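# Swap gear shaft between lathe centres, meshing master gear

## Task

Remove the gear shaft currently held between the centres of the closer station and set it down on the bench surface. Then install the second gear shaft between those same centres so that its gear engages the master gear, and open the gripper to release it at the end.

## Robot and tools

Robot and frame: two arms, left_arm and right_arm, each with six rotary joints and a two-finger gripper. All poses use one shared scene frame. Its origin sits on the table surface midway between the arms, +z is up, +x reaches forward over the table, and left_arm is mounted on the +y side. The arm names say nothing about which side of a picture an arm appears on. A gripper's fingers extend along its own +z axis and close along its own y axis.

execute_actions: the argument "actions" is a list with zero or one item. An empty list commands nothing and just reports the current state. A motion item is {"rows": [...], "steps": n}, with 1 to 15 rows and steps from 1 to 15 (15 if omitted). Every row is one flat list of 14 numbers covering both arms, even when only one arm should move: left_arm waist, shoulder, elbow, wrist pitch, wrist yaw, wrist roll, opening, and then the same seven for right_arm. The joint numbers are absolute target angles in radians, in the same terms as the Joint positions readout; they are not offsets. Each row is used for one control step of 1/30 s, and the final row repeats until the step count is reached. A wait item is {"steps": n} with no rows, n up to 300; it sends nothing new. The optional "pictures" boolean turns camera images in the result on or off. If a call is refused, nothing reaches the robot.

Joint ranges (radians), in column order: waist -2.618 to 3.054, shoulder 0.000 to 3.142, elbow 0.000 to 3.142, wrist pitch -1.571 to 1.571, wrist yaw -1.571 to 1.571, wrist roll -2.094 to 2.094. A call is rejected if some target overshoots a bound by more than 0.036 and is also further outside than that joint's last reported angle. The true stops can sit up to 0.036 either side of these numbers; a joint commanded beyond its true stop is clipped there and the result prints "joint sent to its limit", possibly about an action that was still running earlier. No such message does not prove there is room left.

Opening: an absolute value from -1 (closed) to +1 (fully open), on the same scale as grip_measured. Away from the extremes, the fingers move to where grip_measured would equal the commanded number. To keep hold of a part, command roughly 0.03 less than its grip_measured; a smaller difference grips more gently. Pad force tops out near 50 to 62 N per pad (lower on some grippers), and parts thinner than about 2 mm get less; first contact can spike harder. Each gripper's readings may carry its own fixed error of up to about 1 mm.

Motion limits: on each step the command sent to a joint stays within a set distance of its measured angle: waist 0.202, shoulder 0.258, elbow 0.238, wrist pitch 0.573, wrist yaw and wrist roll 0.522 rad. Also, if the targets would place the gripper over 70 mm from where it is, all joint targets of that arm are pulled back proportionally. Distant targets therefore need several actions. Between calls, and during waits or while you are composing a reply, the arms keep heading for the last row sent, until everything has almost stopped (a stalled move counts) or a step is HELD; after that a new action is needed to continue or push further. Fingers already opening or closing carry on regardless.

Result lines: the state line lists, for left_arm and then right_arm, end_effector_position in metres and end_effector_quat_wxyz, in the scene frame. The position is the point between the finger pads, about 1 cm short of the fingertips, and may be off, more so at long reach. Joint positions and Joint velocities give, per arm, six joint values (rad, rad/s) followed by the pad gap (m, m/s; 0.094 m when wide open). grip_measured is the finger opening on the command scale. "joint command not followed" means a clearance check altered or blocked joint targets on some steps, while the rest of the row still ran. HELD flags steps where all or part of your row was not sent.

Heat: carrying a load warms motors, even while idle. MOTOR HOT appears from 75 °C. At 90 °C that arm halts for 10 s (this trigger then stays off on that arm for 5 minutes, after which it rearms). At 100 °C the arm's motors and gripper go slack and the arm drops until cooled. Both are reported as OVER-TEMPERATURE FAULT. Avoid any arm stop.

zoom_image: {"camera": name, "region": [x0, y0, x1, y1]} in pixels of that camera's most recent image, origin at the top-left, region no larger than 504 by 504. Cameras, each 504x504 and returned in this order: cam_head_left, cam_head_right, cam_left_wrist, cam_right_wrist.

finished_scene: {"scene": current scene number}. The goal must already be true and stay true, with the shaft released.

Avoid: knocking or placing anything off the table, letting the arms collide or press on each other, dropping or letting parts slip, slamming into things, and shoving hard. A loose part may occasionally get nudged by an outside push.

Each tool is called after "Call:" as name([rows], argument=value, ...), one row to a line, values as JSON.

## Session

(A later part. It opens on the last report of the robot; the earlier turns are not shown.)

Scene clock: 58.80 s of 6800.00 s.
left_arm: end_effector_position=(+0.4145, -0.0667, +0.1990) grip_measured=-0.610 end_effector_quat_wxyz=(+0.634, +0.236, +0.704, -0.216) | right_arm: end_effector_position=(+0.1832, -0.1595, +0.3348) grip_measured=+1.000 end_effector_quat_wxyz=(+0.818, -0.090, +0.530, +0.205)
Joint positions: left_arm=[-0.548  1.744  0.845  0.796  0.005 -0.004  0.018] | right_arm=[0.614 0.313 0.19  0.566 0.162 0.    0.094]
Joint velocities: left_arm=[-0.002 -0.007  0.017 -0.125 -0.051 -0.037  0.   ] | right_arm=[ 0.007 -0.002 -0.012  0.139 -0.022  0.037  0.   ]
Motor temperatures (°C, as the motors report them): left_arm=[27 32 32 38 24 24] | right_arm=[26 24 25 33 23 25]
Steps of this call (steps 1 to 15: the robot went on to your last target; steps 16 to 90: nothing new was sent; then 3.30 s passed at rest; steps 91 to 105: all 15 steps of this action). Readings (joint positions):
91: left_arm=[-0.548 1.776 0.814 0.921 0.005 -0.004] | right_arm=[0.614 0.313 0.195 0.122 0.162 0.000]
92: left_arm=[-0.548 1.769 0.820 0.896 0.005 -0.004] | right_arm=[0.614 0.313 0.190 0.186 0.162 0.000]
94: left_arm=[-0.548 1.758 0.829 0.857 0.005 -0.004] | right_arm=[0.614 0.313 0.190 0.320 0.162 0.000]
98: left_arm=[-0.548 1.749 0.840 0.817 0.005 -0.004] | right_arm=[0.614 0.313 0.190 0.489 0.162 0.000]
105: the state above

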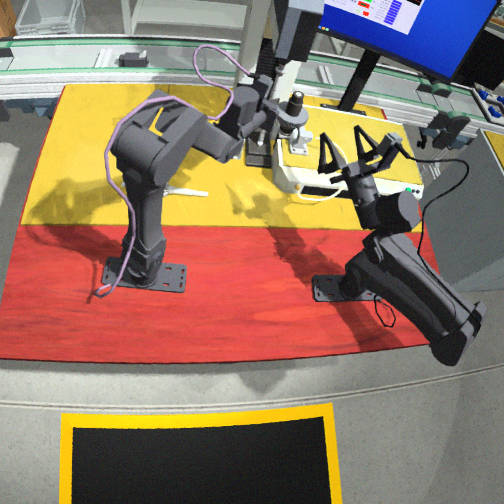

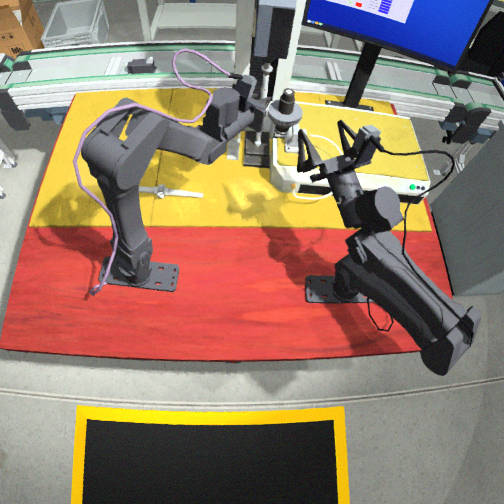

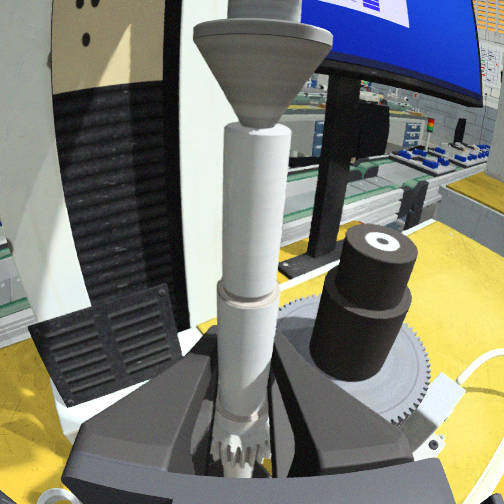

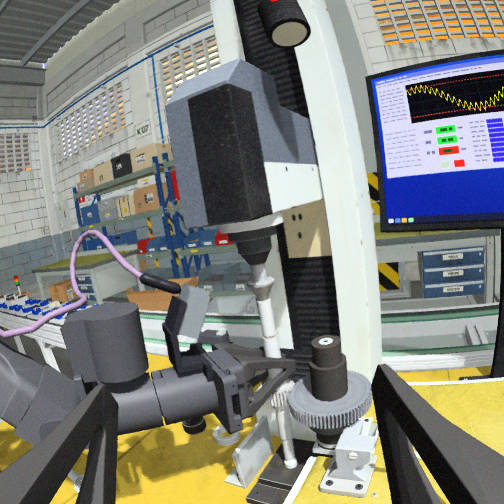

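Call:
execute_actions([
  {"rows":[[-0.548,1.86,0.755,0.93,0,0,-0.68,-0.5,0.3,0.3,-0.6,0,0,-1]]},
], pictures=false)

Call:
execute_actions([
  {"steps":25},
])

Call:
zoom_image(camera="cam_right_wrist", region=[220,100,420,300])

Scene clock: 62.53 s of 6800.00 s.
left_arm: end_effector_position=(+0.4132, -0.0658, +0.1956) grip_measured=-0.610 end_effector_quat_wxyz=(+0.668, +0.226, +0.672, -0.227) | right_arm: end_effector_position=(+0.1750, -0.3636, +0.1199) grip_measured=-0.982 end_effector_quat_wxyz=(+0.477, +0.181, +0.853, -0.106)
Joint positions: left_arm=[-0.548  1.813  0.79   1.018  0.005 -0.004  0.018] | right_arm=[-0.388  0.309  0.271 -0.511  0.015 -0.     0.001]
Joint velocities: left_arm=[-0.012 -0.012 -0.017  0.051 -0.051  0.066 -0.   ] | right_arm=[-2.02   0.012 -0.012 -0.681 -0.095  0.022 -0.   ]
Motor temperatures (°C, as the motors report them): left_arm=[27 33 32 39 24 24] | right_arm=[26 24 26 32 23 25]
Steps of this call (steps 1 to 30: the robot went on to your last target; steps 31 to 90: nothing new was sent; then 0.23 s passed at rest; steps 91 to 105: all 15 steps of this action). Readings (joint positions):
91: left_arm=[-0.548 1.757 0.836 0.813 0.005 -0.004] | right_arm=[0.580 0.309 0.208 0.506 0.128 0.000]
92: left_arm=[-0.548 1.771 0.821 0.871 0.005 -0.004] | right_arm=[0.509 0.309 0.236 0.398 0.099 -0.000]
94: left_arm=[-0.548 1.792 0.803 0.948 0.005 -0.004] | right_arm=[0.367 0.309 0.268 0.209 0.069 -0.000]
98: left_arm=[-0.548 1.808 0.792 1.003 0.005 -0.004] | right_arm=[0.125 0.309 0.271 -0.133 0.041 -0.000]
105: the state above

Scene clock: 63.37 s of 6800.00 s.
left_arm: end_effector_position=(+0.4131, -0.0657, +0.1956) grip_measured=-0.610 end_effector_quat_wxyz=(+0.668, +0.226, +0.672, -0.227) | right_arm: end_effector_position=(+0.1546, -0.3790, +0.1029) grip_measured=-0.982 end_effector_quat_wxyz=(+0.437, +0.230, +0.861, -0.120)
Joint positions: left_arm=[-0.548  1.813  0.789  1.019  0.005 -0.004  0.018] | right_arm=[-0.493  0.309  0.271 -0.593  0.011  0.     0.001]
Joint velocities: left_arm=[ 0.007 -0.007 -0.017  0.007  0.051 -0.022 -0.001] | right_arm=[-0.002 -0.002 -0.017  0.022 -0.007 -0.022  0.001]
Motor temperatures (°C, as the motors report them): left_arm=[27 33 32 39 24 24] | right_arm=[26 24 26 32 23 25]
Steps of this call (steps 1 to 25: the robot went on to your last target). Readings (joint positions):
1: left_arm=[-0.548 1.813 0.790 1.018 0.005 -0.004] | right_arm=[-0.444 0.309 0.271 -0.529 0.016 0.000]
2: left_arm=[-0.548 1.813 0.789 1.018 0.005 -0.004] | right_arm=[-0.476 0.309 0.271 -0.543 0.016 0.000]
4: left_arm=[-0.548 1.813 0.789 1.019 0.005 -0.004] | right_arm=[-0.493 0.309 0.271 -0.564 0.016 0.000]
8: left_arm=[-0.548 1.813 0.789 1.019 0.005 -0.004] | right_arm=[-0.493 0.309 0.271 -0.583 0.013 0.000]
25: the state above

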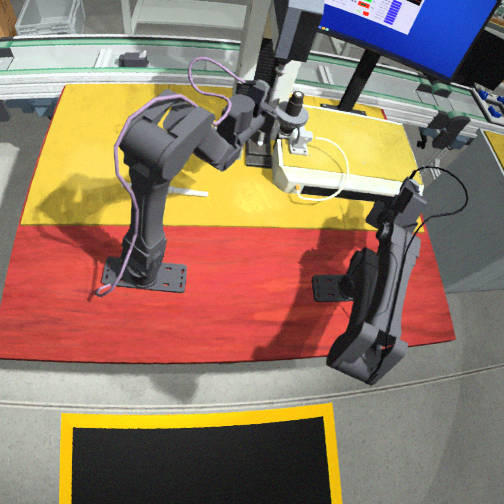

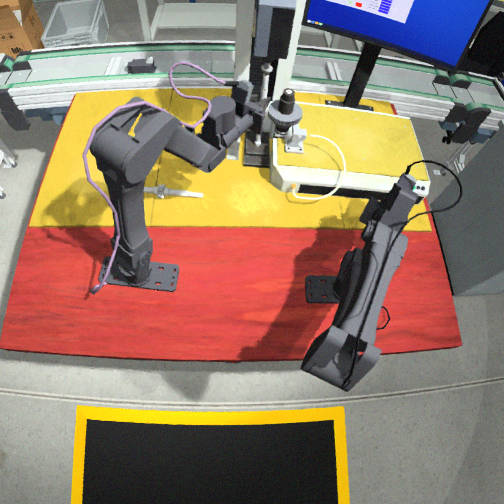

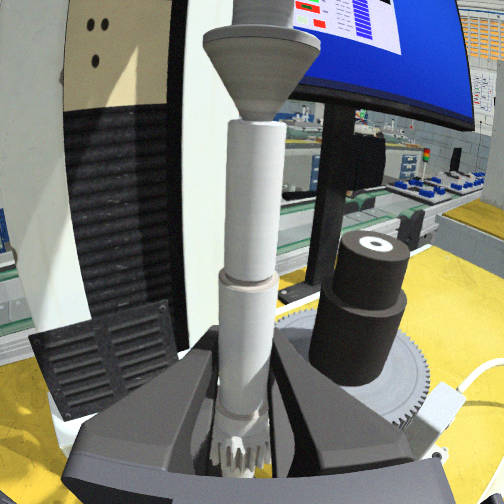

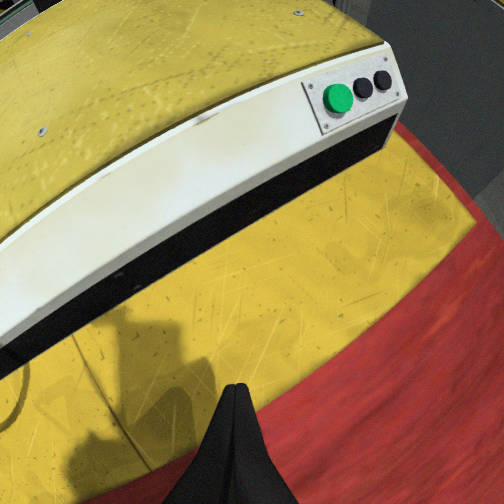

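Region (220, 100, 420, 300) of cam_right_wrist's 504x504 image, scaled by 2.520, with more detail than that image has.

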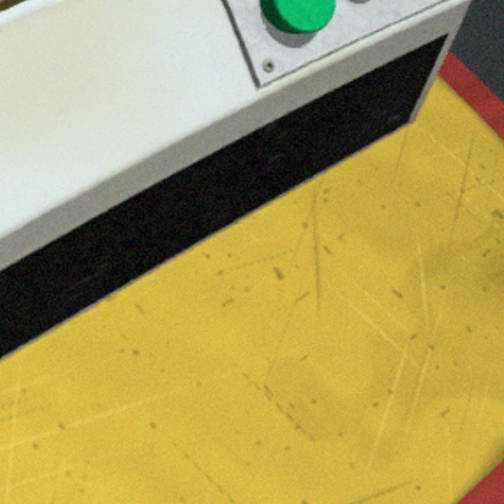

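Call:
execute_actions([
  {"rows":[[-0.548,1.8,0.8,1.03,0,0,-0.68,-0.66,0.77,0.635,-0.64,0,0,-1]]},
])

Scene clock: 73.03 s of 6800.00 s.
left_arm: end_effector_position=(+0.4131, -0.0657, +0.1973) grip_measured=-0.610 end_effector_quat_wxyz=(+0.670, +0.225, +0.670, -0.228) | right_arm: end_effector_position=(+0.1687, -0.4317, +0.1496) grip_measured=-0.982 end_effector_quat_wxyz=(+0.363, +0.305, +0.871, -0.128)
Joint positions: left_arm=[-0.548  1.813  0.789  1.024  0.005 -0.004  0.018] | right_arm=[-0.652  0.767  0.617 -0.631  0.001 -0.001  0.001]
Joint velocities: left_arm=[-0.007  0.007 -0.002 -0.066 -0.007  0.037 -0.001] | right_arm=[-0.007 -0.002 -0.017  0.007 -0.007  0.037 -0.001]
Motor temperatures (°C, as the motors report them): left_arm=[27 31 30 36 24 24] | right_arm=[26 24 26 32 23 25]
Steps of this call (steps 1 to 15: the robot went on to your last target; steps 16 to 90: nothing new was sent; then 6.17 s passed at rest; steps 91 to 105: all 15 steps of this action). Readings (joint positions):
91: left_arm=[-0.548 1.813 0.789 1.024 0.005 -0.004] | right_arm=[-0.520 0.349 0.301 -0.619 0.000 -0.001]
92: left_arm=[-0.548 1.813 0.789 1.024 0.005 -0.004] | right_arm=[-0.574 0.440 0.362 -0.648 -0.001 -0.001]
94: left_arm=[-0.548 1.813 0.789 1.024 0.005 -0.004] | right_arm=[-0.640 0.629 0.503 -0.659 0.001 -0.001]
98: left_arm=[-0.548 1.813 0.789 1.024 0.005 -0.004] | right_arm=[-0.652 0.767 0.617 -0.615 0.001 -0.001]
105: the state above

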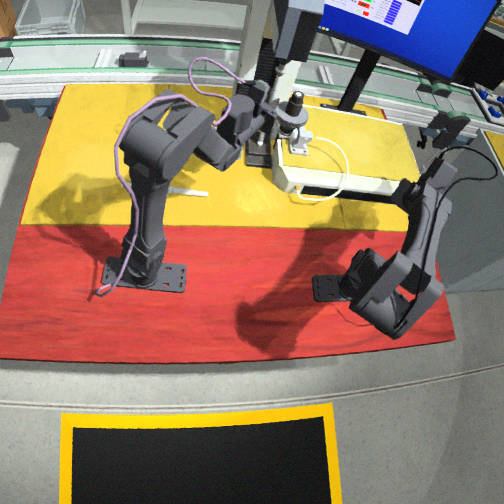

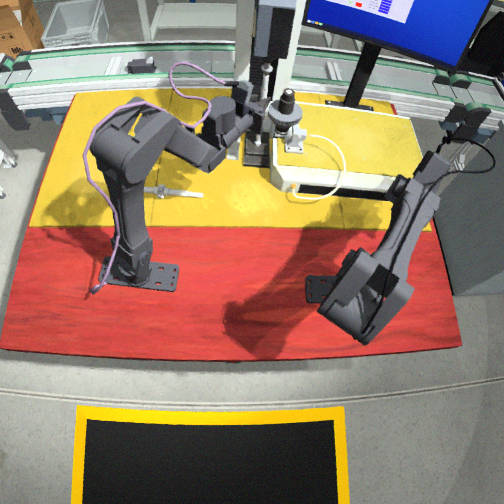

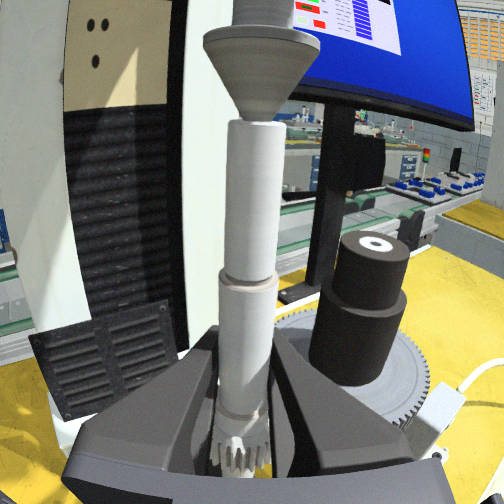

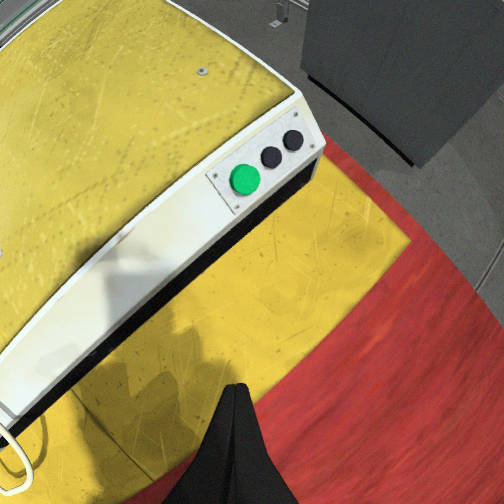

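Call:
execute_actions([
  {"rows":[[-0.548,1.8,0.8,1.03,0,0,-0.68,-0.67,1.162,0.73,-0.33,0,0,-1]]},
], pictures=false)

Call:
execute_actions([
  {"steps":15},
])

Scene clock: 78.60 s of 6800.00 s.
left_arm: end_effector_position=(+0.4131, -0.0657, +0.1973) grip_measured=-0.610 end_effector_quat_wxyz=(+0.670, +0.225, +0.670, -0.228) | right_arm: end_effector_position=(+0.2261, -0.4810, +0.1218) grip_measured=-0.982 end_effector_quat_wxyz=(+0.340, +0.312, +0.879, -0.121)
Joint positions: left_arm=[-0.548  1.813  0.789  1.024  0.005 -0.004  0.018] | right_arm=[-0.66   1.184  0.713 -0.361  0.001 -0.001  0.001]
Joint velocities: left_arm=[ 0.002  0.012  0.002 -0.037 -0.007 -0.022 -0.   ] | right_arm=[-0.012 -0.017 -0.002 -0.037  0.007  0.037 -0.   ]
Motor temperatures (°C, as the motors report them): left_arm=[27 31 30 36 24 24] | right_arm=[26 24 26 32 23 25]
Steps of this call (steps 1 to 15: the robot went on to your last target; steps 16 to 90: nothing new was sent; then 2.07 s passed at rest; steps 91 to 105: all 15 steps of this action). Readings (joint positions):
91: left_arm=[-0.548 1.813 0.789 1.024 0.005 -0.004] | right_arm=[-0.653 0.797 0.627 -0.617 0.001 -0.001]
92: left_arm=[-0.548 1.813 0.789 1.024 0.005 -0.004] | right_arm=[-0.656 0.869 0.652 -0.576 0.001 -0.001]
94: left_arm=[-0.548 1.813 0.789 1.024 0.005 -0.004] | right_arm=[-0.659 1.042 0.703 -0.473 0.001 -0.001]
98: left_arm=[-0.548 1.813 0.789 1.024 0.005 -0.004] | right_arm=[-0.660 1.184 0.713 -0.399 0.001 -0.001]
105: the state above

Scene clock: 79.10 s of 6800.00 s.
left_arm: end_effector_position=(+0.4131, -0.0657, +0.1973) grip_measured=-0.610 end_effector_quat_wxyz=(+0.670, +0.225, +0.670, -0.228) | right_arm: end_effector_position=(+0.2272, -0.4819, +0.1231) grip_measured=-0.982 end_effector_quat_wxyz=(+0.344, +0.311, +0.878, -0.123)
Joint positions: left_arm=[-0.548  1.813  0.789  1.024  0.005 -0.004  0.018] | right_arm=[-0.66   1.184  0.713 -0.353  0.001 -0.001  0.001]
Joint velocities: left_arm=[ 0.002 -0.017 -0.002 -0.022  0.022 -0.051 -0.   ] | right_arm=[ 0.002  0.007  0.007  0.037  0.066 -0.037 -0.   ]
Motor temperatures (°C, as the motors report them): left_arm=[27 31 30 36 24 24] | right_arm=[26 24 26 32 23 25]
Steps of this call (steps 1 to 15: the robot went on to your last target). Readings (joint positions):
1: left_arm=[-0.548 1.813 0.789 1.024 0.005 -0.004] | right_arm=[-0.660 1.184 0.713 -0.359 0.001 -0.001]
2: left_arm=[-0.548 1.813 0.789 1.024 0.005 -0.004] | right_arm=[-0.660 1.184 0.713 -0.358 0.001 -0.001]
4: left_arm=[-0.548 1.813 0.789 1.024 0.005 -0.004] | right_arm=[-0.660 1.184 0.713 -0.356 0.001 -0.001]
8: left_arm=[-0.548 1.813 0.789 1.024 0.005 -0.004] | right_arm=[-0.660 1.184 0.713 -0.354 0.001 -0.001]
15: the state above
All arms were judged still, so your last target was given up. Only a new action makes them travel on or press farther. Fingers that are still opening or closing keep moving.

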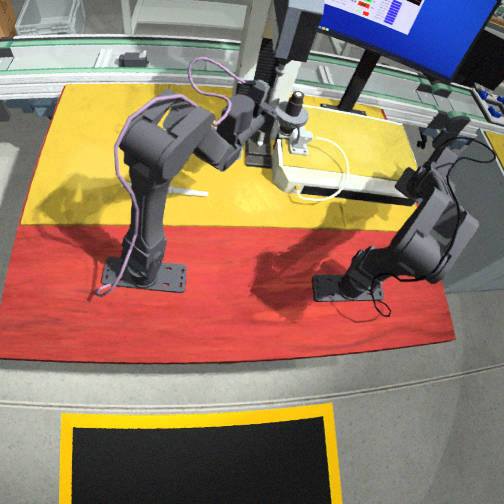

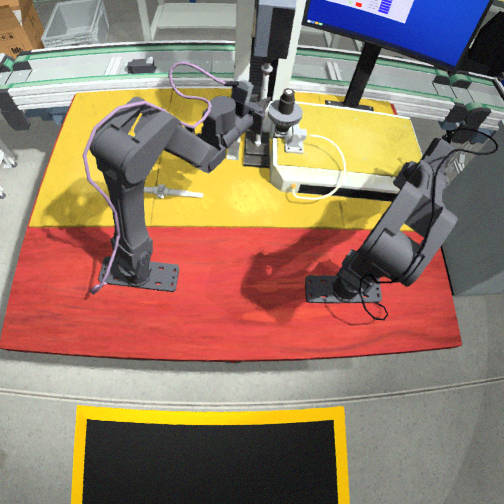

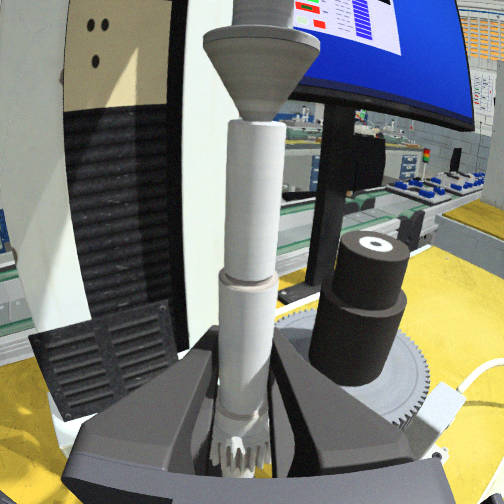

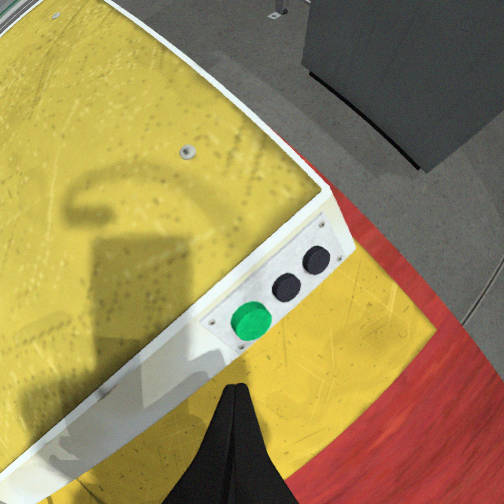

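Call:
execute_actions([
  {"rows":[[-0.548,1.8,0.8,1.03,0,0,-0.68,-0.685,1.24,0.72,-0.22,0,0,-1],[-0.548,1.8,0.8,1.03,0,0,-0.68,-0.685,1.24,0.72,-0.19,0,0,-1],[-0.548,1.8,0.8,1.03,0,0,-0.68,-0.685,1.27,0.72,-0.19,0,0,-1],[-0.548,1.8,0.8,1.03,0,0,-0.68,-0.685,1.33,0.72,-0.19,0,0,-1]]},
])

Scene clock: 83.83 s of 6800.00 s.
left_arm: end_effector_position=(+0.4131, -0.0657, +0.1973) grip_measured=-0.610 end_effector_quat_wxyz=(+0.670, +0.225, +0.670, -0.228) | right_arm: end_effector_position=(+0.2375, -0.5025, +0.0994) grip_measured=-0.983 end_effector_quat_wxyz=(+0.334, +0.323, +0.876, -0.128)
Joint positions: left_arm=[-0.548  1.813  0.789  1.024  0.005 -0.004  0.018] | right_arm=[-0.682  1.318  0.713 -0.233  0.01  -0.001  0.001]
Joint velocities: left_arm=[-0.012 -0.002 -0.017  0.051  0.051  0.051 -0.001] | right_arm=[ 0.007 -0.017 -0.012  0.037  0.022 -0.007 -0.001]
Motor temperatures (°C, as the motors report them): left_arm=[27 31 30 36 24 24] | right_arm=[26 24 26 32 23 25]
Steps of this call (steps 1 to 90: nothing new was sent; then 1.23 s passed at rest; steps 91 to 105: all 15 steps of this action). Readings (joint positions):
91: left_arm=[-0.548 1.813 0.789 1.024 0.005 -0.004] | right_arm=[-0.662 1.189 0.713 -0.342 0.001 -0.001]
92: left_arm=[-0.548 1.813 0.789 1.024 0.005 -0.004] | right_arm=[-0.666 1.202 0.713 -0.316 0.001 -0.001]
94: left_arm=[-0.548 1.813 0.789 1.024 0.005 -0.004] | right_arm=[-0.674 1.244 0.713 -0.270 0.001 -0.001]
98: left_arm=[-0.548 1.813 0.789 1.024 0.005 -0.004] | right_arm=[-0.681 1.318 0.713 -0.236 0.010 -0.001]
105: the state above

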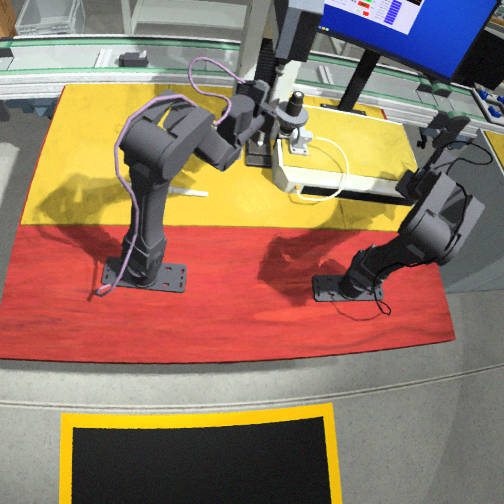

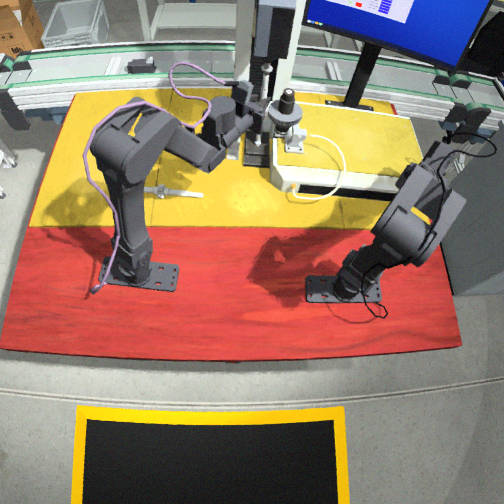

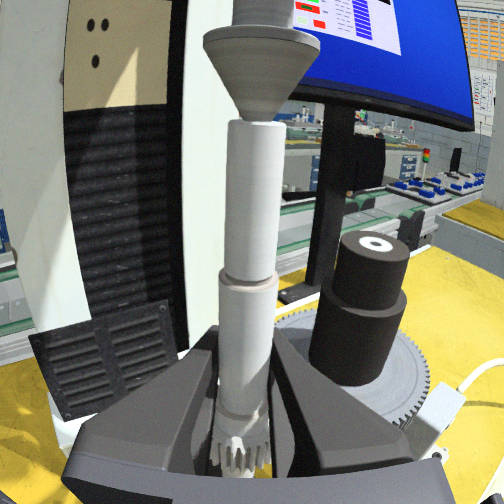

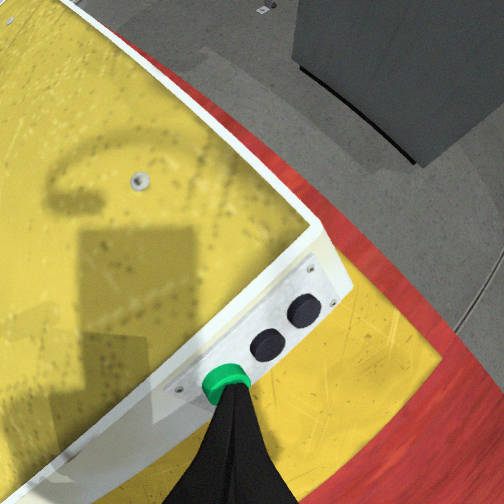

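Call:
execute_actions([
  {"rows":[[-0.548,1.8,0.8,1.03,0,0,-0.68,-0.64,1.35,0.73,-0.1,-0.08,0,-1]]},
], pictures=false)

Call:
execute_actions([
  {"steps":20},
])

Scene clock: 86.33 s of 6800.00 s.
left_arm: end_effector_position=(+0.4131, -0.0657, +0.1973) grip_measured=-0.610 end_effector_quat_wxyz=(+0.670, +0.225, +0.670, -0.228) | right_arm: end_effector_position=(+0.2429, -0.5053, +0.1044) grip_measured=-0.983 end_effector_quat_wxyz=(+0.348, +0.320, +0.871, -0.134)
Joint positions: left_arm=[-0.548  1.813  0.789  1.024  0.005 -0.004  0.018] | right_arm=[-0.676  1.32   0.713 -0.201  0.015 -0.001  0.001]
Joint velocities: left_arm=[ 0.002  0.002 -0.007 -0.022  0.051  0.037 -0.001] | right_arm=[ 0.002 -0.002 -0.022  0.081 -0.037 -0.007  0.001]
Motor temperatures (°C, as the motors report them): left_arm=[27 31 30 36 24 24] | right_arm=[26 24 26 32 23 25]
Steps of this call (steps 1 to 15: the robot went on to your last target; steps 16 to 60: nothing new was sent; steps 61 to 75: all 15 steps of this action). Readings (joint positions):
61: left_arm=[-0.548 1.813 0.789 1.024 0.005 -0.004] | right_arm=[-0.680 1.320 0.713 -0.228 0.010 -0.001]
62: left_arm=[-0.548 1.813 0.789 1.024 0.005 -0.004] | right_arm=[-0.678 1.320 0.713 -0.225 0.012 -0.001]
64: left_arm=[-0.548 1.813 0.789 1.024 0.005 -0.004] | right_arm=[-0.677 1.320 0.713 -0.218 0.014 -0.001]
68: left_arm=[-0.548 1.813 0.789 1.024 0.005 -0.004] | right_arm=[-0.676 1.320 0.713 -0.209 0.015 -0.001]
75: the state above

Scene clock: 87.00 s of 6800.00 s.
left_arm: end_effector_position=(+0.4131, -0.0657, +0.1973) grip_measured=-0.610 end_effector_quat_wxyz=(+0.670, +0.225, +0.670, -0.228) | right_arm: end_effector_position=(+0.2438, -0.5059, +0.1054) grip_measured=-0.983 end_effector_quat_wxyz=(+0.350, +0.319, +0.870, -0.135)
Joint positions: left_arm=[-0.548  1.813  0.789  1.024  0.005 -0.004  0.018] | right_arm=[-0.676  1.32   0.713 -0.195  0.015 -0.001  0.001]
Joint velocities: left_arm=[ 0.002 -0.007  0.002 -0.022  0.051  0.037  0.001] | right_arm=[-0.012 -0.002 -0.002 -0.081 -0.007 -0.007 -0.   ]
Motor temperatures (°C, as the motors report them): left_arm=[27 31 30 36 24 24] | right_arm=[26 24 26 32 23 25]
Steps of this call (steps 1 to 15: the robot went on to your last target; steps 16 to 20: nothing new was sent). Readings (joint positions):
1: left_arm=[-0.548 1.813 0.789 1.024 0.005 -0.004] | right_arm=[-0.676 1.320 0.713 -0.200 0.015 -0.001]
2: left_arm=[-0.548 1.813 0.789 1.024 0.005 -0.004] | right_arm=[-0.676 1.320 0.713 -0.199 0.015 -0.001]
4: left_arm=[-0.548 1.813 0.789 1.024 0.005 -0.004] | right_arm=[-0.676 1.320 0.713 -0.198 0.015 -0.001]
8: left_arm=[-0.548 1.813 0.789 1.024 0.005 -0.004] | right_arm=[-0.676 1.320 0.713 -0.197 0.015 -0.001]
20: the state above
All arms were judged still, so your last target was given up. Only a new action makes them travel on or press farther. Fingers that are still opening or closing keep moving.

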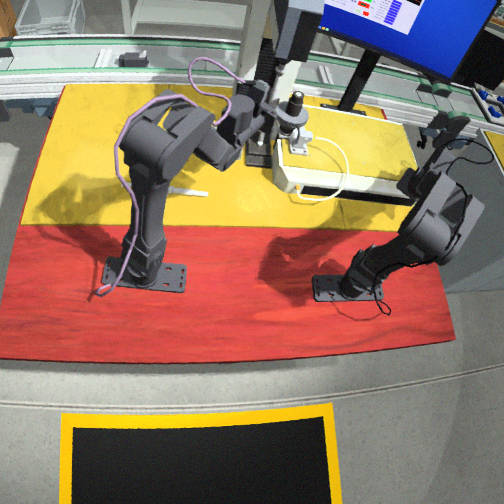

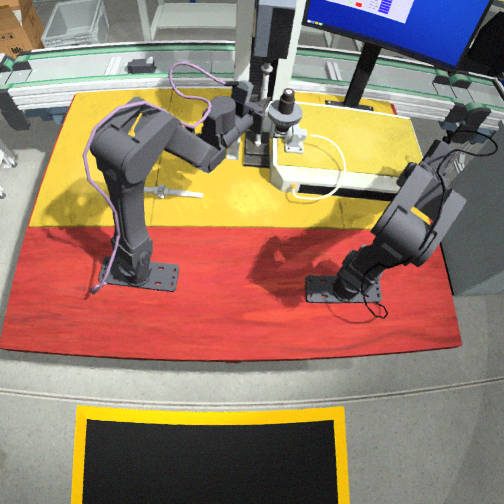

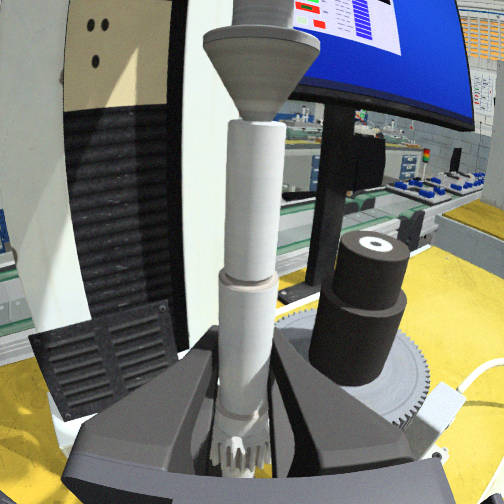

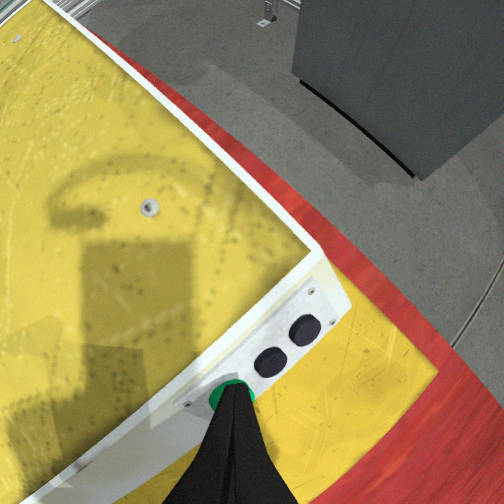

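Call:
execute_actions([
  {"rows":[[-0.58,1.815,0.82,1.01,-0.15,0,-0.68,-0.7,1.1,0.7,-0.3,0,0,1],[-0.6,1.82,0.82,1.01,-0.2,0,-0.68,-0.7,1.1,0.7,-0.3,0,0,1],[-0.63,1.825,0.83,1.01,-0.3,0,-0.68,-0.7,1.1,0.7,-0.3,0,0,1],[-0.65,1.83,0.84,1.01,-0.38,0,-0.68,-0.7,1.1,0.7,-0.3,0,0,1],[-0.685,1.835,0.855,1.0,-0.45,0,-0.68,-0.7,0.3,0.3,0,0,0,1]]},
], pictures=false)

Call:
execute_actions([
  {"rows":[[-0.8,1.93,0.985,0.96,-0.83,0,-0.68,-0.7,0.3,0.3,0,0,0,1]]},
], pictures=false)

Call:
execute_actions([
  {"rows":[[-0.862,2.042,1.15,0.91,-1.12,0,-0.68,-0.7,0.3,0.3,0,0,0,1]]},
])

Call:
execute_actions([
  {"rows":[[-0.862,1.93,1.245,1.03,-1.12,0,-0.7,-0.7,0.3,0.3,0,0,0,1]]},
])

Scene clock: 103.87 s of 6800.00 s.
left_arm: end_effector_position=(+0.4150, -0.0633, +0.1979) grip_measured=-0.610 end_effector_quat_wxyz=(+0.693, +0.134, +0.696, -0.133) | right_arm: end_effector_position=(+0.1656, -0.4449, +0.2396) grip_measured=+1.000 end_effector_quat_wxyz=(+0.642, +0.257, +0.680, -0.244)
Joint positions: left_arm=[-0.679  1.834  0.832  0.997 -0.397 -0.002  0.018] | right_arm=[-0.691  0.314  0.288 -0.03   0.012 -0.001  0.094]
Joint velocities: left_arm=[-0.012 -0.007  0.027  0.007 -0.051 -0.066 -0.002] | right_arm=[-0.012 -0.462 -0.002  0.52  -0.081  0.007  0.   ]
Motor temperatures (°C, as the motors report them): left_arm=[27 32 30 37 24 24] | right_arm=[26 24 26 36 24 25]
Steps of this call (steps 1 to 90: nothing new was sent; then 13.37 s passed at rest; steps 91 to 105: all 15 steps of this action). Readings (joint positions):
91: left_arm=[-0.553 1.813 0.789 1.024 -0.009 -0.004] | right_arm=[-0.680 1.296 0.711 -0.210 0.016 -0.001]
92: left_arm=[-0.564 1.813 0.789 1.024 -0.043 -0.004] | right_arm=[-0.684 1.248 0.702 -0.237 0.015 -0.001]
94: left_arm=[-0.600 1.815 0.797 1.018 -0.147 -0.003] | right_arm=[-0.690 1.151 0.698 -0.267 0.014 -0.001]
98: left_arm=[-0.663 1.829 0.822 1.004 -0.344 -0.002] | right_arm=[-0.691 0.808 0.448 -0.080 0.013 -0.001]
105: the state above

Scene clock: 104.37 s of 6800.00 s.
left_arm: end_effector_position=(+0.4165, -0.0605, +0.1985) grip_measured=-0.610 end_effector_quat_wxyz=(+0.706, +0.033, +0.707, -0.030) | right_arm: end_effector_position=(+0.1649, -0.4443, +0.2464) grip_measured=+1.000 end_effector_quat_wxyz=(+0.651, +0.254, +0.671, -0.248)
Joint positions: left_arm=[-0.791  1.922  0.955  0.966 -0.801  0.003  0.018] | right_arm=[-0.691  0.305  0.288 -0.012  0.012 -0.001  0.094]
Joint velocities: left_arm=[ 0.002  0.017  0.012  0.037 -0.037 -0.037  0.001] | right_arm=[-0.002 -0.007  0.027  0.022 -0.081  0.007  0.   ]
Motor temperatures (°C, as the motors report them): left_arm=[27 32 30 37 24 24] | right_arm=[26 24 26 36 24 25]
Steps of this call (steps 1 to 15: all 15 steps of this action). Readings (joint positions):
1: left_arm=[-0.699 1.846 0.850 0.991 -0.453 -0.003] | right_arm=[-0.691 0.306 0.288 -0.018 0.012 -0.001]
2: left_arm=[-0.732 1.866 0.877 0.984 -0.566 0.000] | right_arm=[-0.691 0.305 0.288 -0.012 0.012 -0.001]
4: left_arm=[-0.769 1.900 0.920 0.979 -0.710 0.003] | right_arm=[-0.691 0.305 0.288 -0.012 0.012 -0.001]
8: left_arm=[-0.788 1.920 0.950 0.971 -0.789 0.003] | right_arm=[-0.691 0.305 0.288 -0.012 0.012 -0.001]
15: the state above

Scene clock: 104.87 s of 6800.00 s.
left_arm: end_effector_position=(+0.4170, -0.0584, +0.1988) grip_measured=-0.613 end_effector_quat_wxyz=(+0.705, -0.048, +0.705, +0.056) | right_arm: end_effector_position=(+0.1649, -0.4442, +0.2464) grip_measured=+1.000 end_effector_quat_wxyz=(+0.651, +0.254, +0.671, -0.247)
Joint positions: left_arm=[-0.85   2.022  1.106  0.918 -1.095  0.013  0.018] | right_arm=[-0.691  0.305  0.288 -0.012  0.012 -0.001  0.094]
Joint velocities: left_arm=[ 0.002 -0.007  0.022 -0.007  0.081 -0.022  0.   ] | right_arm=[-0.007 -0.007 -0.002 -0.051 -0.051 -0.037  0.   ]
Motor temperatures (°C, as the motors report them): left_arm=[27 32 30 37 24 24] | right_arm=[26 24 26 36 24 25]
Steps of this call (steps 1 to 15: all 15 steps of this action). Readings (joint positions):
1: left_arm=[-0.803 1.939 0.981 0.955 -0.847 0.002] | right_arm=[-0.691 0.305 0.288 -0.012 0.012 -0.001]
2: left_arm=[-0.824 1.969 1.025 0.944 -0.944 0.005] | right_arm=[-0.691 0.305 0.288 -0.012 0.012 -0.001]
4: left_arm=[-0.844 2.008 1.082 0.934 -1.055 0.007] | right_arm=[-0.691 0.305 0.288 -0.012 0.012 -0.001]
8: left_arm=[-0.850 2.022 1.105 0.921 -1.095 0.013] | right_arm=[-0.691 0.305 0.288 -0.012 0.012 -0.001]
15: the state above

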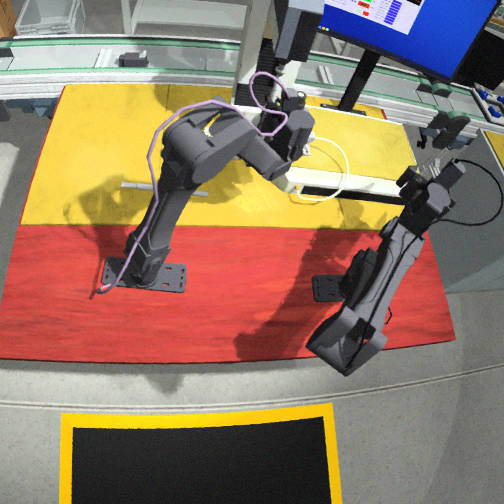

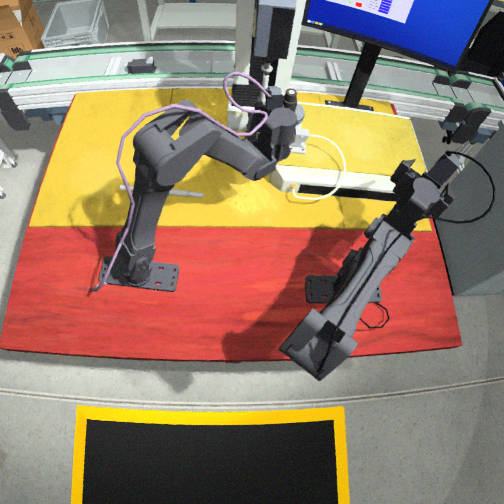

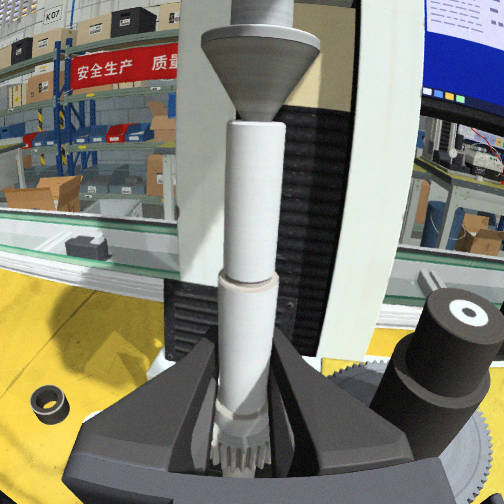

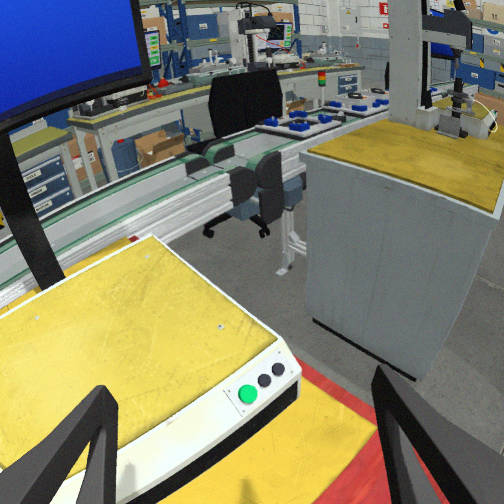

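Scene clock: 105.37 s of 6800.00 s.
left_arm: end_effector_position=(+0.4172, -0.0586, +0.2032) grip_measured=-0.619 end_effector_quat_wxyz=(+0.701, -0.048, +0.708, +0.072) | right_arm: end_effector_position=(+0.1649, -0.4442, +0.2464) grip_measured=+1.000 end_effector_quat_wxyz=(+0.651, +0.254, +0.671, -0.247)
Joint positions: left_arm=[-0.854  2.017  1.134  0.867 -1.123  0.021  0.018] | right_arm=[-0.691  0.305  0.288 -0.012  0.012 -0.001  0.094]
Joint velocities: left_arm=[ 0.002 -0.002  0.007 -0.037  0.007 -0.007 -0.001] | right_arm=[-0.002  0.007  0.007  0.022 -0.081 -0.037  0.   ]
Motor temperatures (°C, as the motors report them): left_arm=[27 32 31 37 24 24] | right_arm=[26 24 26 36 24 25]
Steps of this call (steps 1 to 15: all 15 steps of this action). Readings (joint positions):
1: left_arm=[-0.850 2.017 1.111 0.916 -1.097 0.015] | right_arm=[-0.691 0.305 0.288 -0.012 0.012 -0.001]
2: left_arm=[-0.851 2.017 1.116 0.906 -1.103 0.015] | right_arm=[-0.691 0.305 0.288 -0.012 0.012 -0.001]
4: left_arm=[-0.852 2.017 1.124 0.891 -1.113 0.015] | right_arm=[-0.691 0.305 0.288 -0.012 0.012 -0.001]
8: left_arm=[-0.854 2.017 1.130 0.875 -1.119 0.018] | right_arm=[-0.691 0.305 0.288 -0.012 0.012 -0.001]
15: the state above

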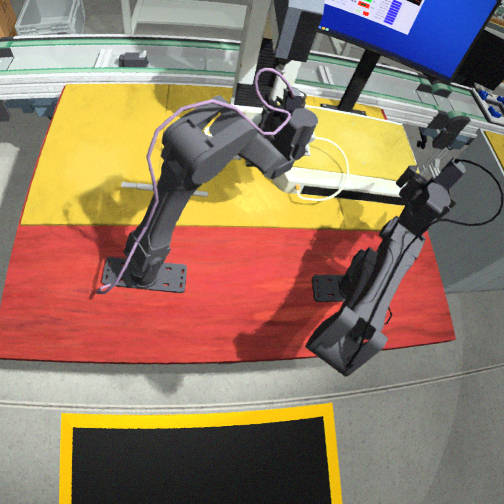

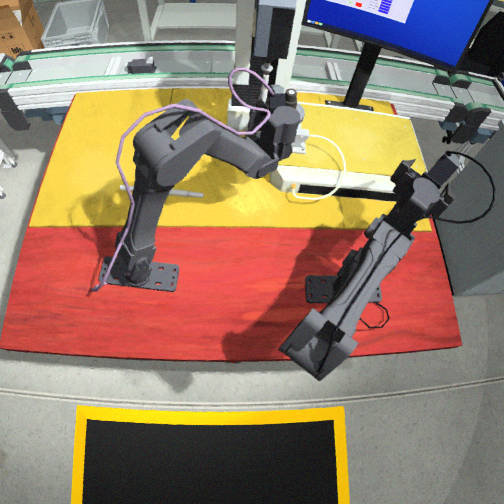

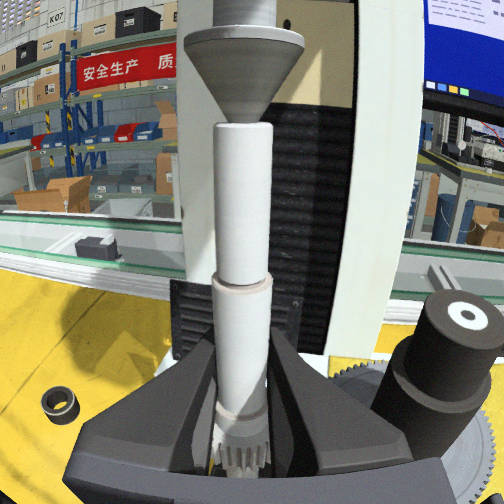

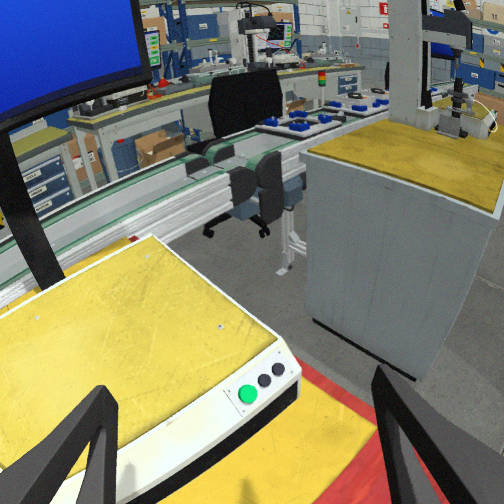

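Rebalance toward shoulder and wrist.

Call:
execute_actions([
  {"rows":[[-0.85,1.89,1.19,1.13,-1.1,0,-0.7,-0.7,0.3,0.3,0,0,0,1]]},
])

Scene clock: 107.33 s of 6800.00 s.
left_arm: end_effector_position=(+0.4166, -0.0577, +0.2106) grip_measured=-0.665 end_effector_quat_wxyz=(+0.705, -0.057, +0.704, +0.064) | right_arm: end_effector_position=(+0.1649, -0.4442, +0.2464) grip_measured=+1.000 end_effector_quat_wxyz=(+0.651, +0.254, +0.671, -0.247)
Joint positions: left_arm=[-0.854  2.005  1.135  0.878 -1.124  0.017  0.016] | right_arm=[-0.691  0.305  0.288 -0.012  0.012 -0.001  0.094]
Joint velocities: left_arm=[ 0.002 -0.022 -0.022 -0.037 -0.022  0.007  0.   ] | right_arm=[-0.002 -0.012  0.002  0.007 -0.037 -0.081  0.   ]
Motor temperatures (°C, as the motors report them): left_arm=[27 34 31 38 24 24] | right_arm=[26 24 26 36 24 25]
Steps of this call (steps 1 to 15: the robot went on to your last target; steps 16 to 44: nothing new was sent; steps 45 to 59: all 15 steps of this action). Readings (joint positions):
45: left_arm=[-0.854 2.015 1.135 0.866 -1.123 0.021] | right_arm=[-0.691 0.305 0.288 -0.012 0.012 -0.001]
46: left_arm=[-0.854 2.015 1.135 0.866 -1.123 0.021] | right_arm=[-0.691 0.305 0.288 -0.012 0.012 -0.001]
48: left_arm=[-0.854 2.012 1.135 0.867 -1.124 0.022] | right_arm=[-0.691 0.305 0.288 -0.012 0.012 -0.001]
52: left_arm=[-0.854 2.005 1.135 0.878 -1.124 0.017] | right_arm=[-0.691 0.305 0.288 -0.012 0.012 -0.001]
59: the state above

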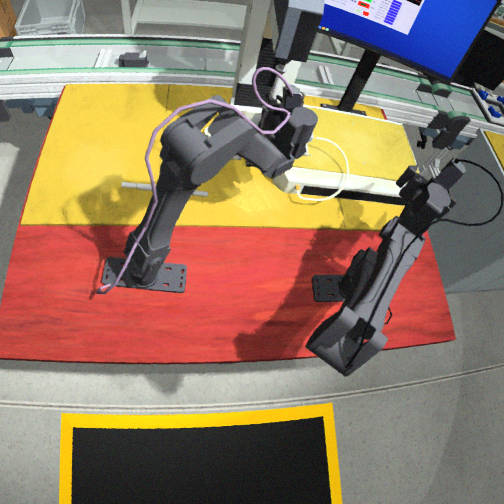

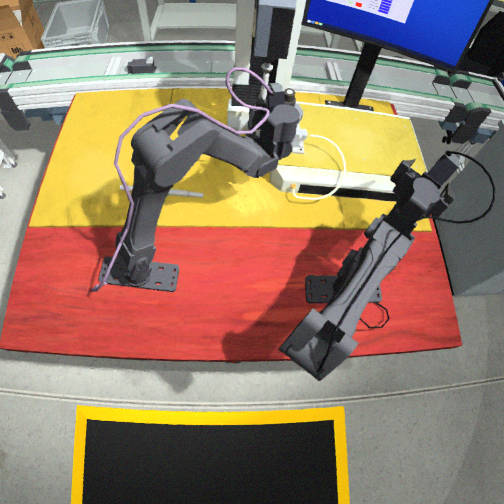

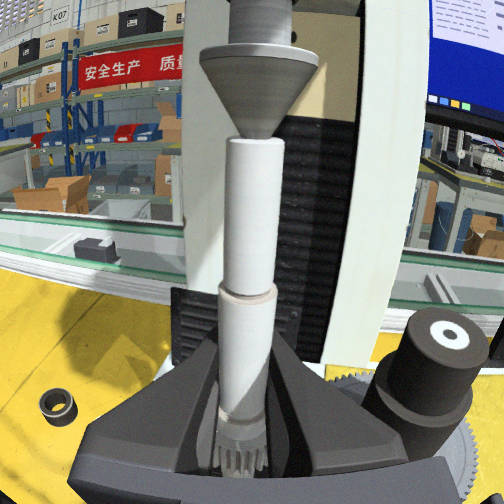

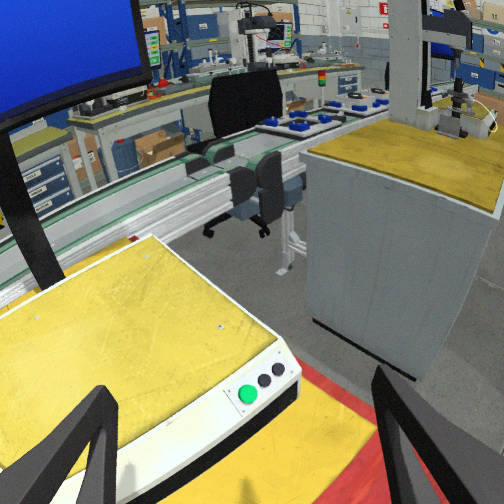

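It slipped off the collar; the grip is now sounder.

Call:
execute_actions([
  {"rows":[[-0.85,1.86,1.23,1.13,-1.12,0,-0.76,-0.7,0.3,0.3,0,0,0,1]]},
])

Scene clock: 109.83 s of 6800.00 s.
left_arm: end_effector_position=(+0.4166, -0.0577, +0.2106) grip_measured=-0.665 end_effector_quat_wxyz=(+0.705, -0.057, +0.704, +0.064) | right_arm: end_effector_position=(+0.1649, -0.4442, +0.2464) grip_measured=+1.000 end_effector_quat_wxyz=(+0.651, +0.254, +0.671, -0.247)
Joint positions: left_arm=[-0.854  2.005  1.135  0.878 -1.124  0.017  0.016] | right_arm=[-0.691  0.305  0.288 -0.012  0.012 -0.001  0.094]
Joint velocities: left_arm=[-0.002 -0.007  0.022  0.051 -0.007 -0.007  0.   ] | right_arm=[-0.007  0.012 -0.017 -0.037 -0.051 -0.066  0.   ]
Motor temperatures (°C, as the motors report them): left_arm=[27 35 32 40 24 24] | right_arm=[26 24 26 36 24 25]
Steps of this call (steps 1 to 15: the robot went on to your last target; steps 16 to 60: nothing new was sent; steps 61 to 75: all 15 steps of this action). Readings (joint positions):
61: left_arm=[-0.854 2.005 1.135 0.878 -1.124 0.017] | right_arm=[-0.691 0.305 0.288 -0.012 0.012 -0.001]
62: left_arm=[-0.854 2.005 1.135 0.878 -1.124 0.017] | right_arm=[-0.691 0.305 0.288 -0.012 0.012 -0.001]
64: left_arm=[-0.854 2.005 1.135 0.878 -1.124 0.017] | right_arm=[-0.691 0.305 0.288 -0.012 0.012 -0.001]
68: left_arm=[-0.854 2.005 1.135 0.878 -1.124 0.017] | right_arm=[-0.691 0.305 0.288 -0.012 0.012 -0.001]
75: the state above

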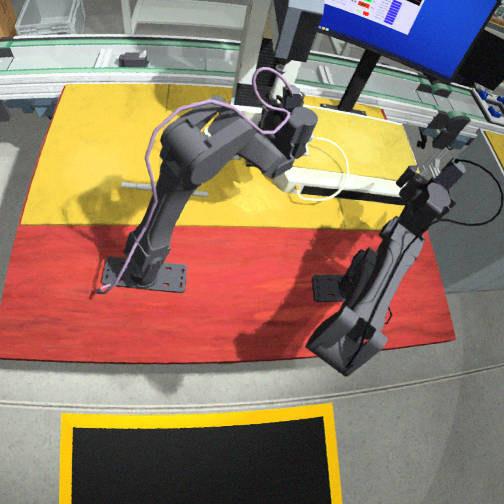

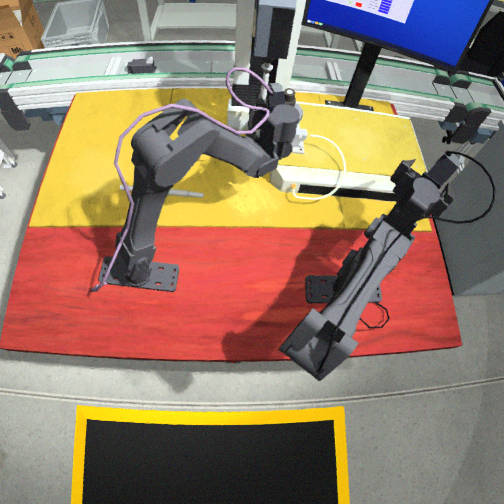

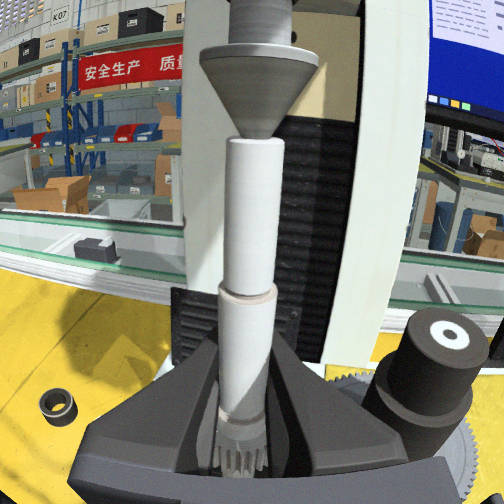

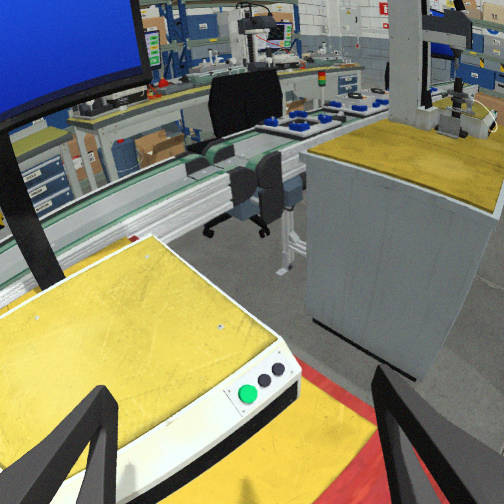

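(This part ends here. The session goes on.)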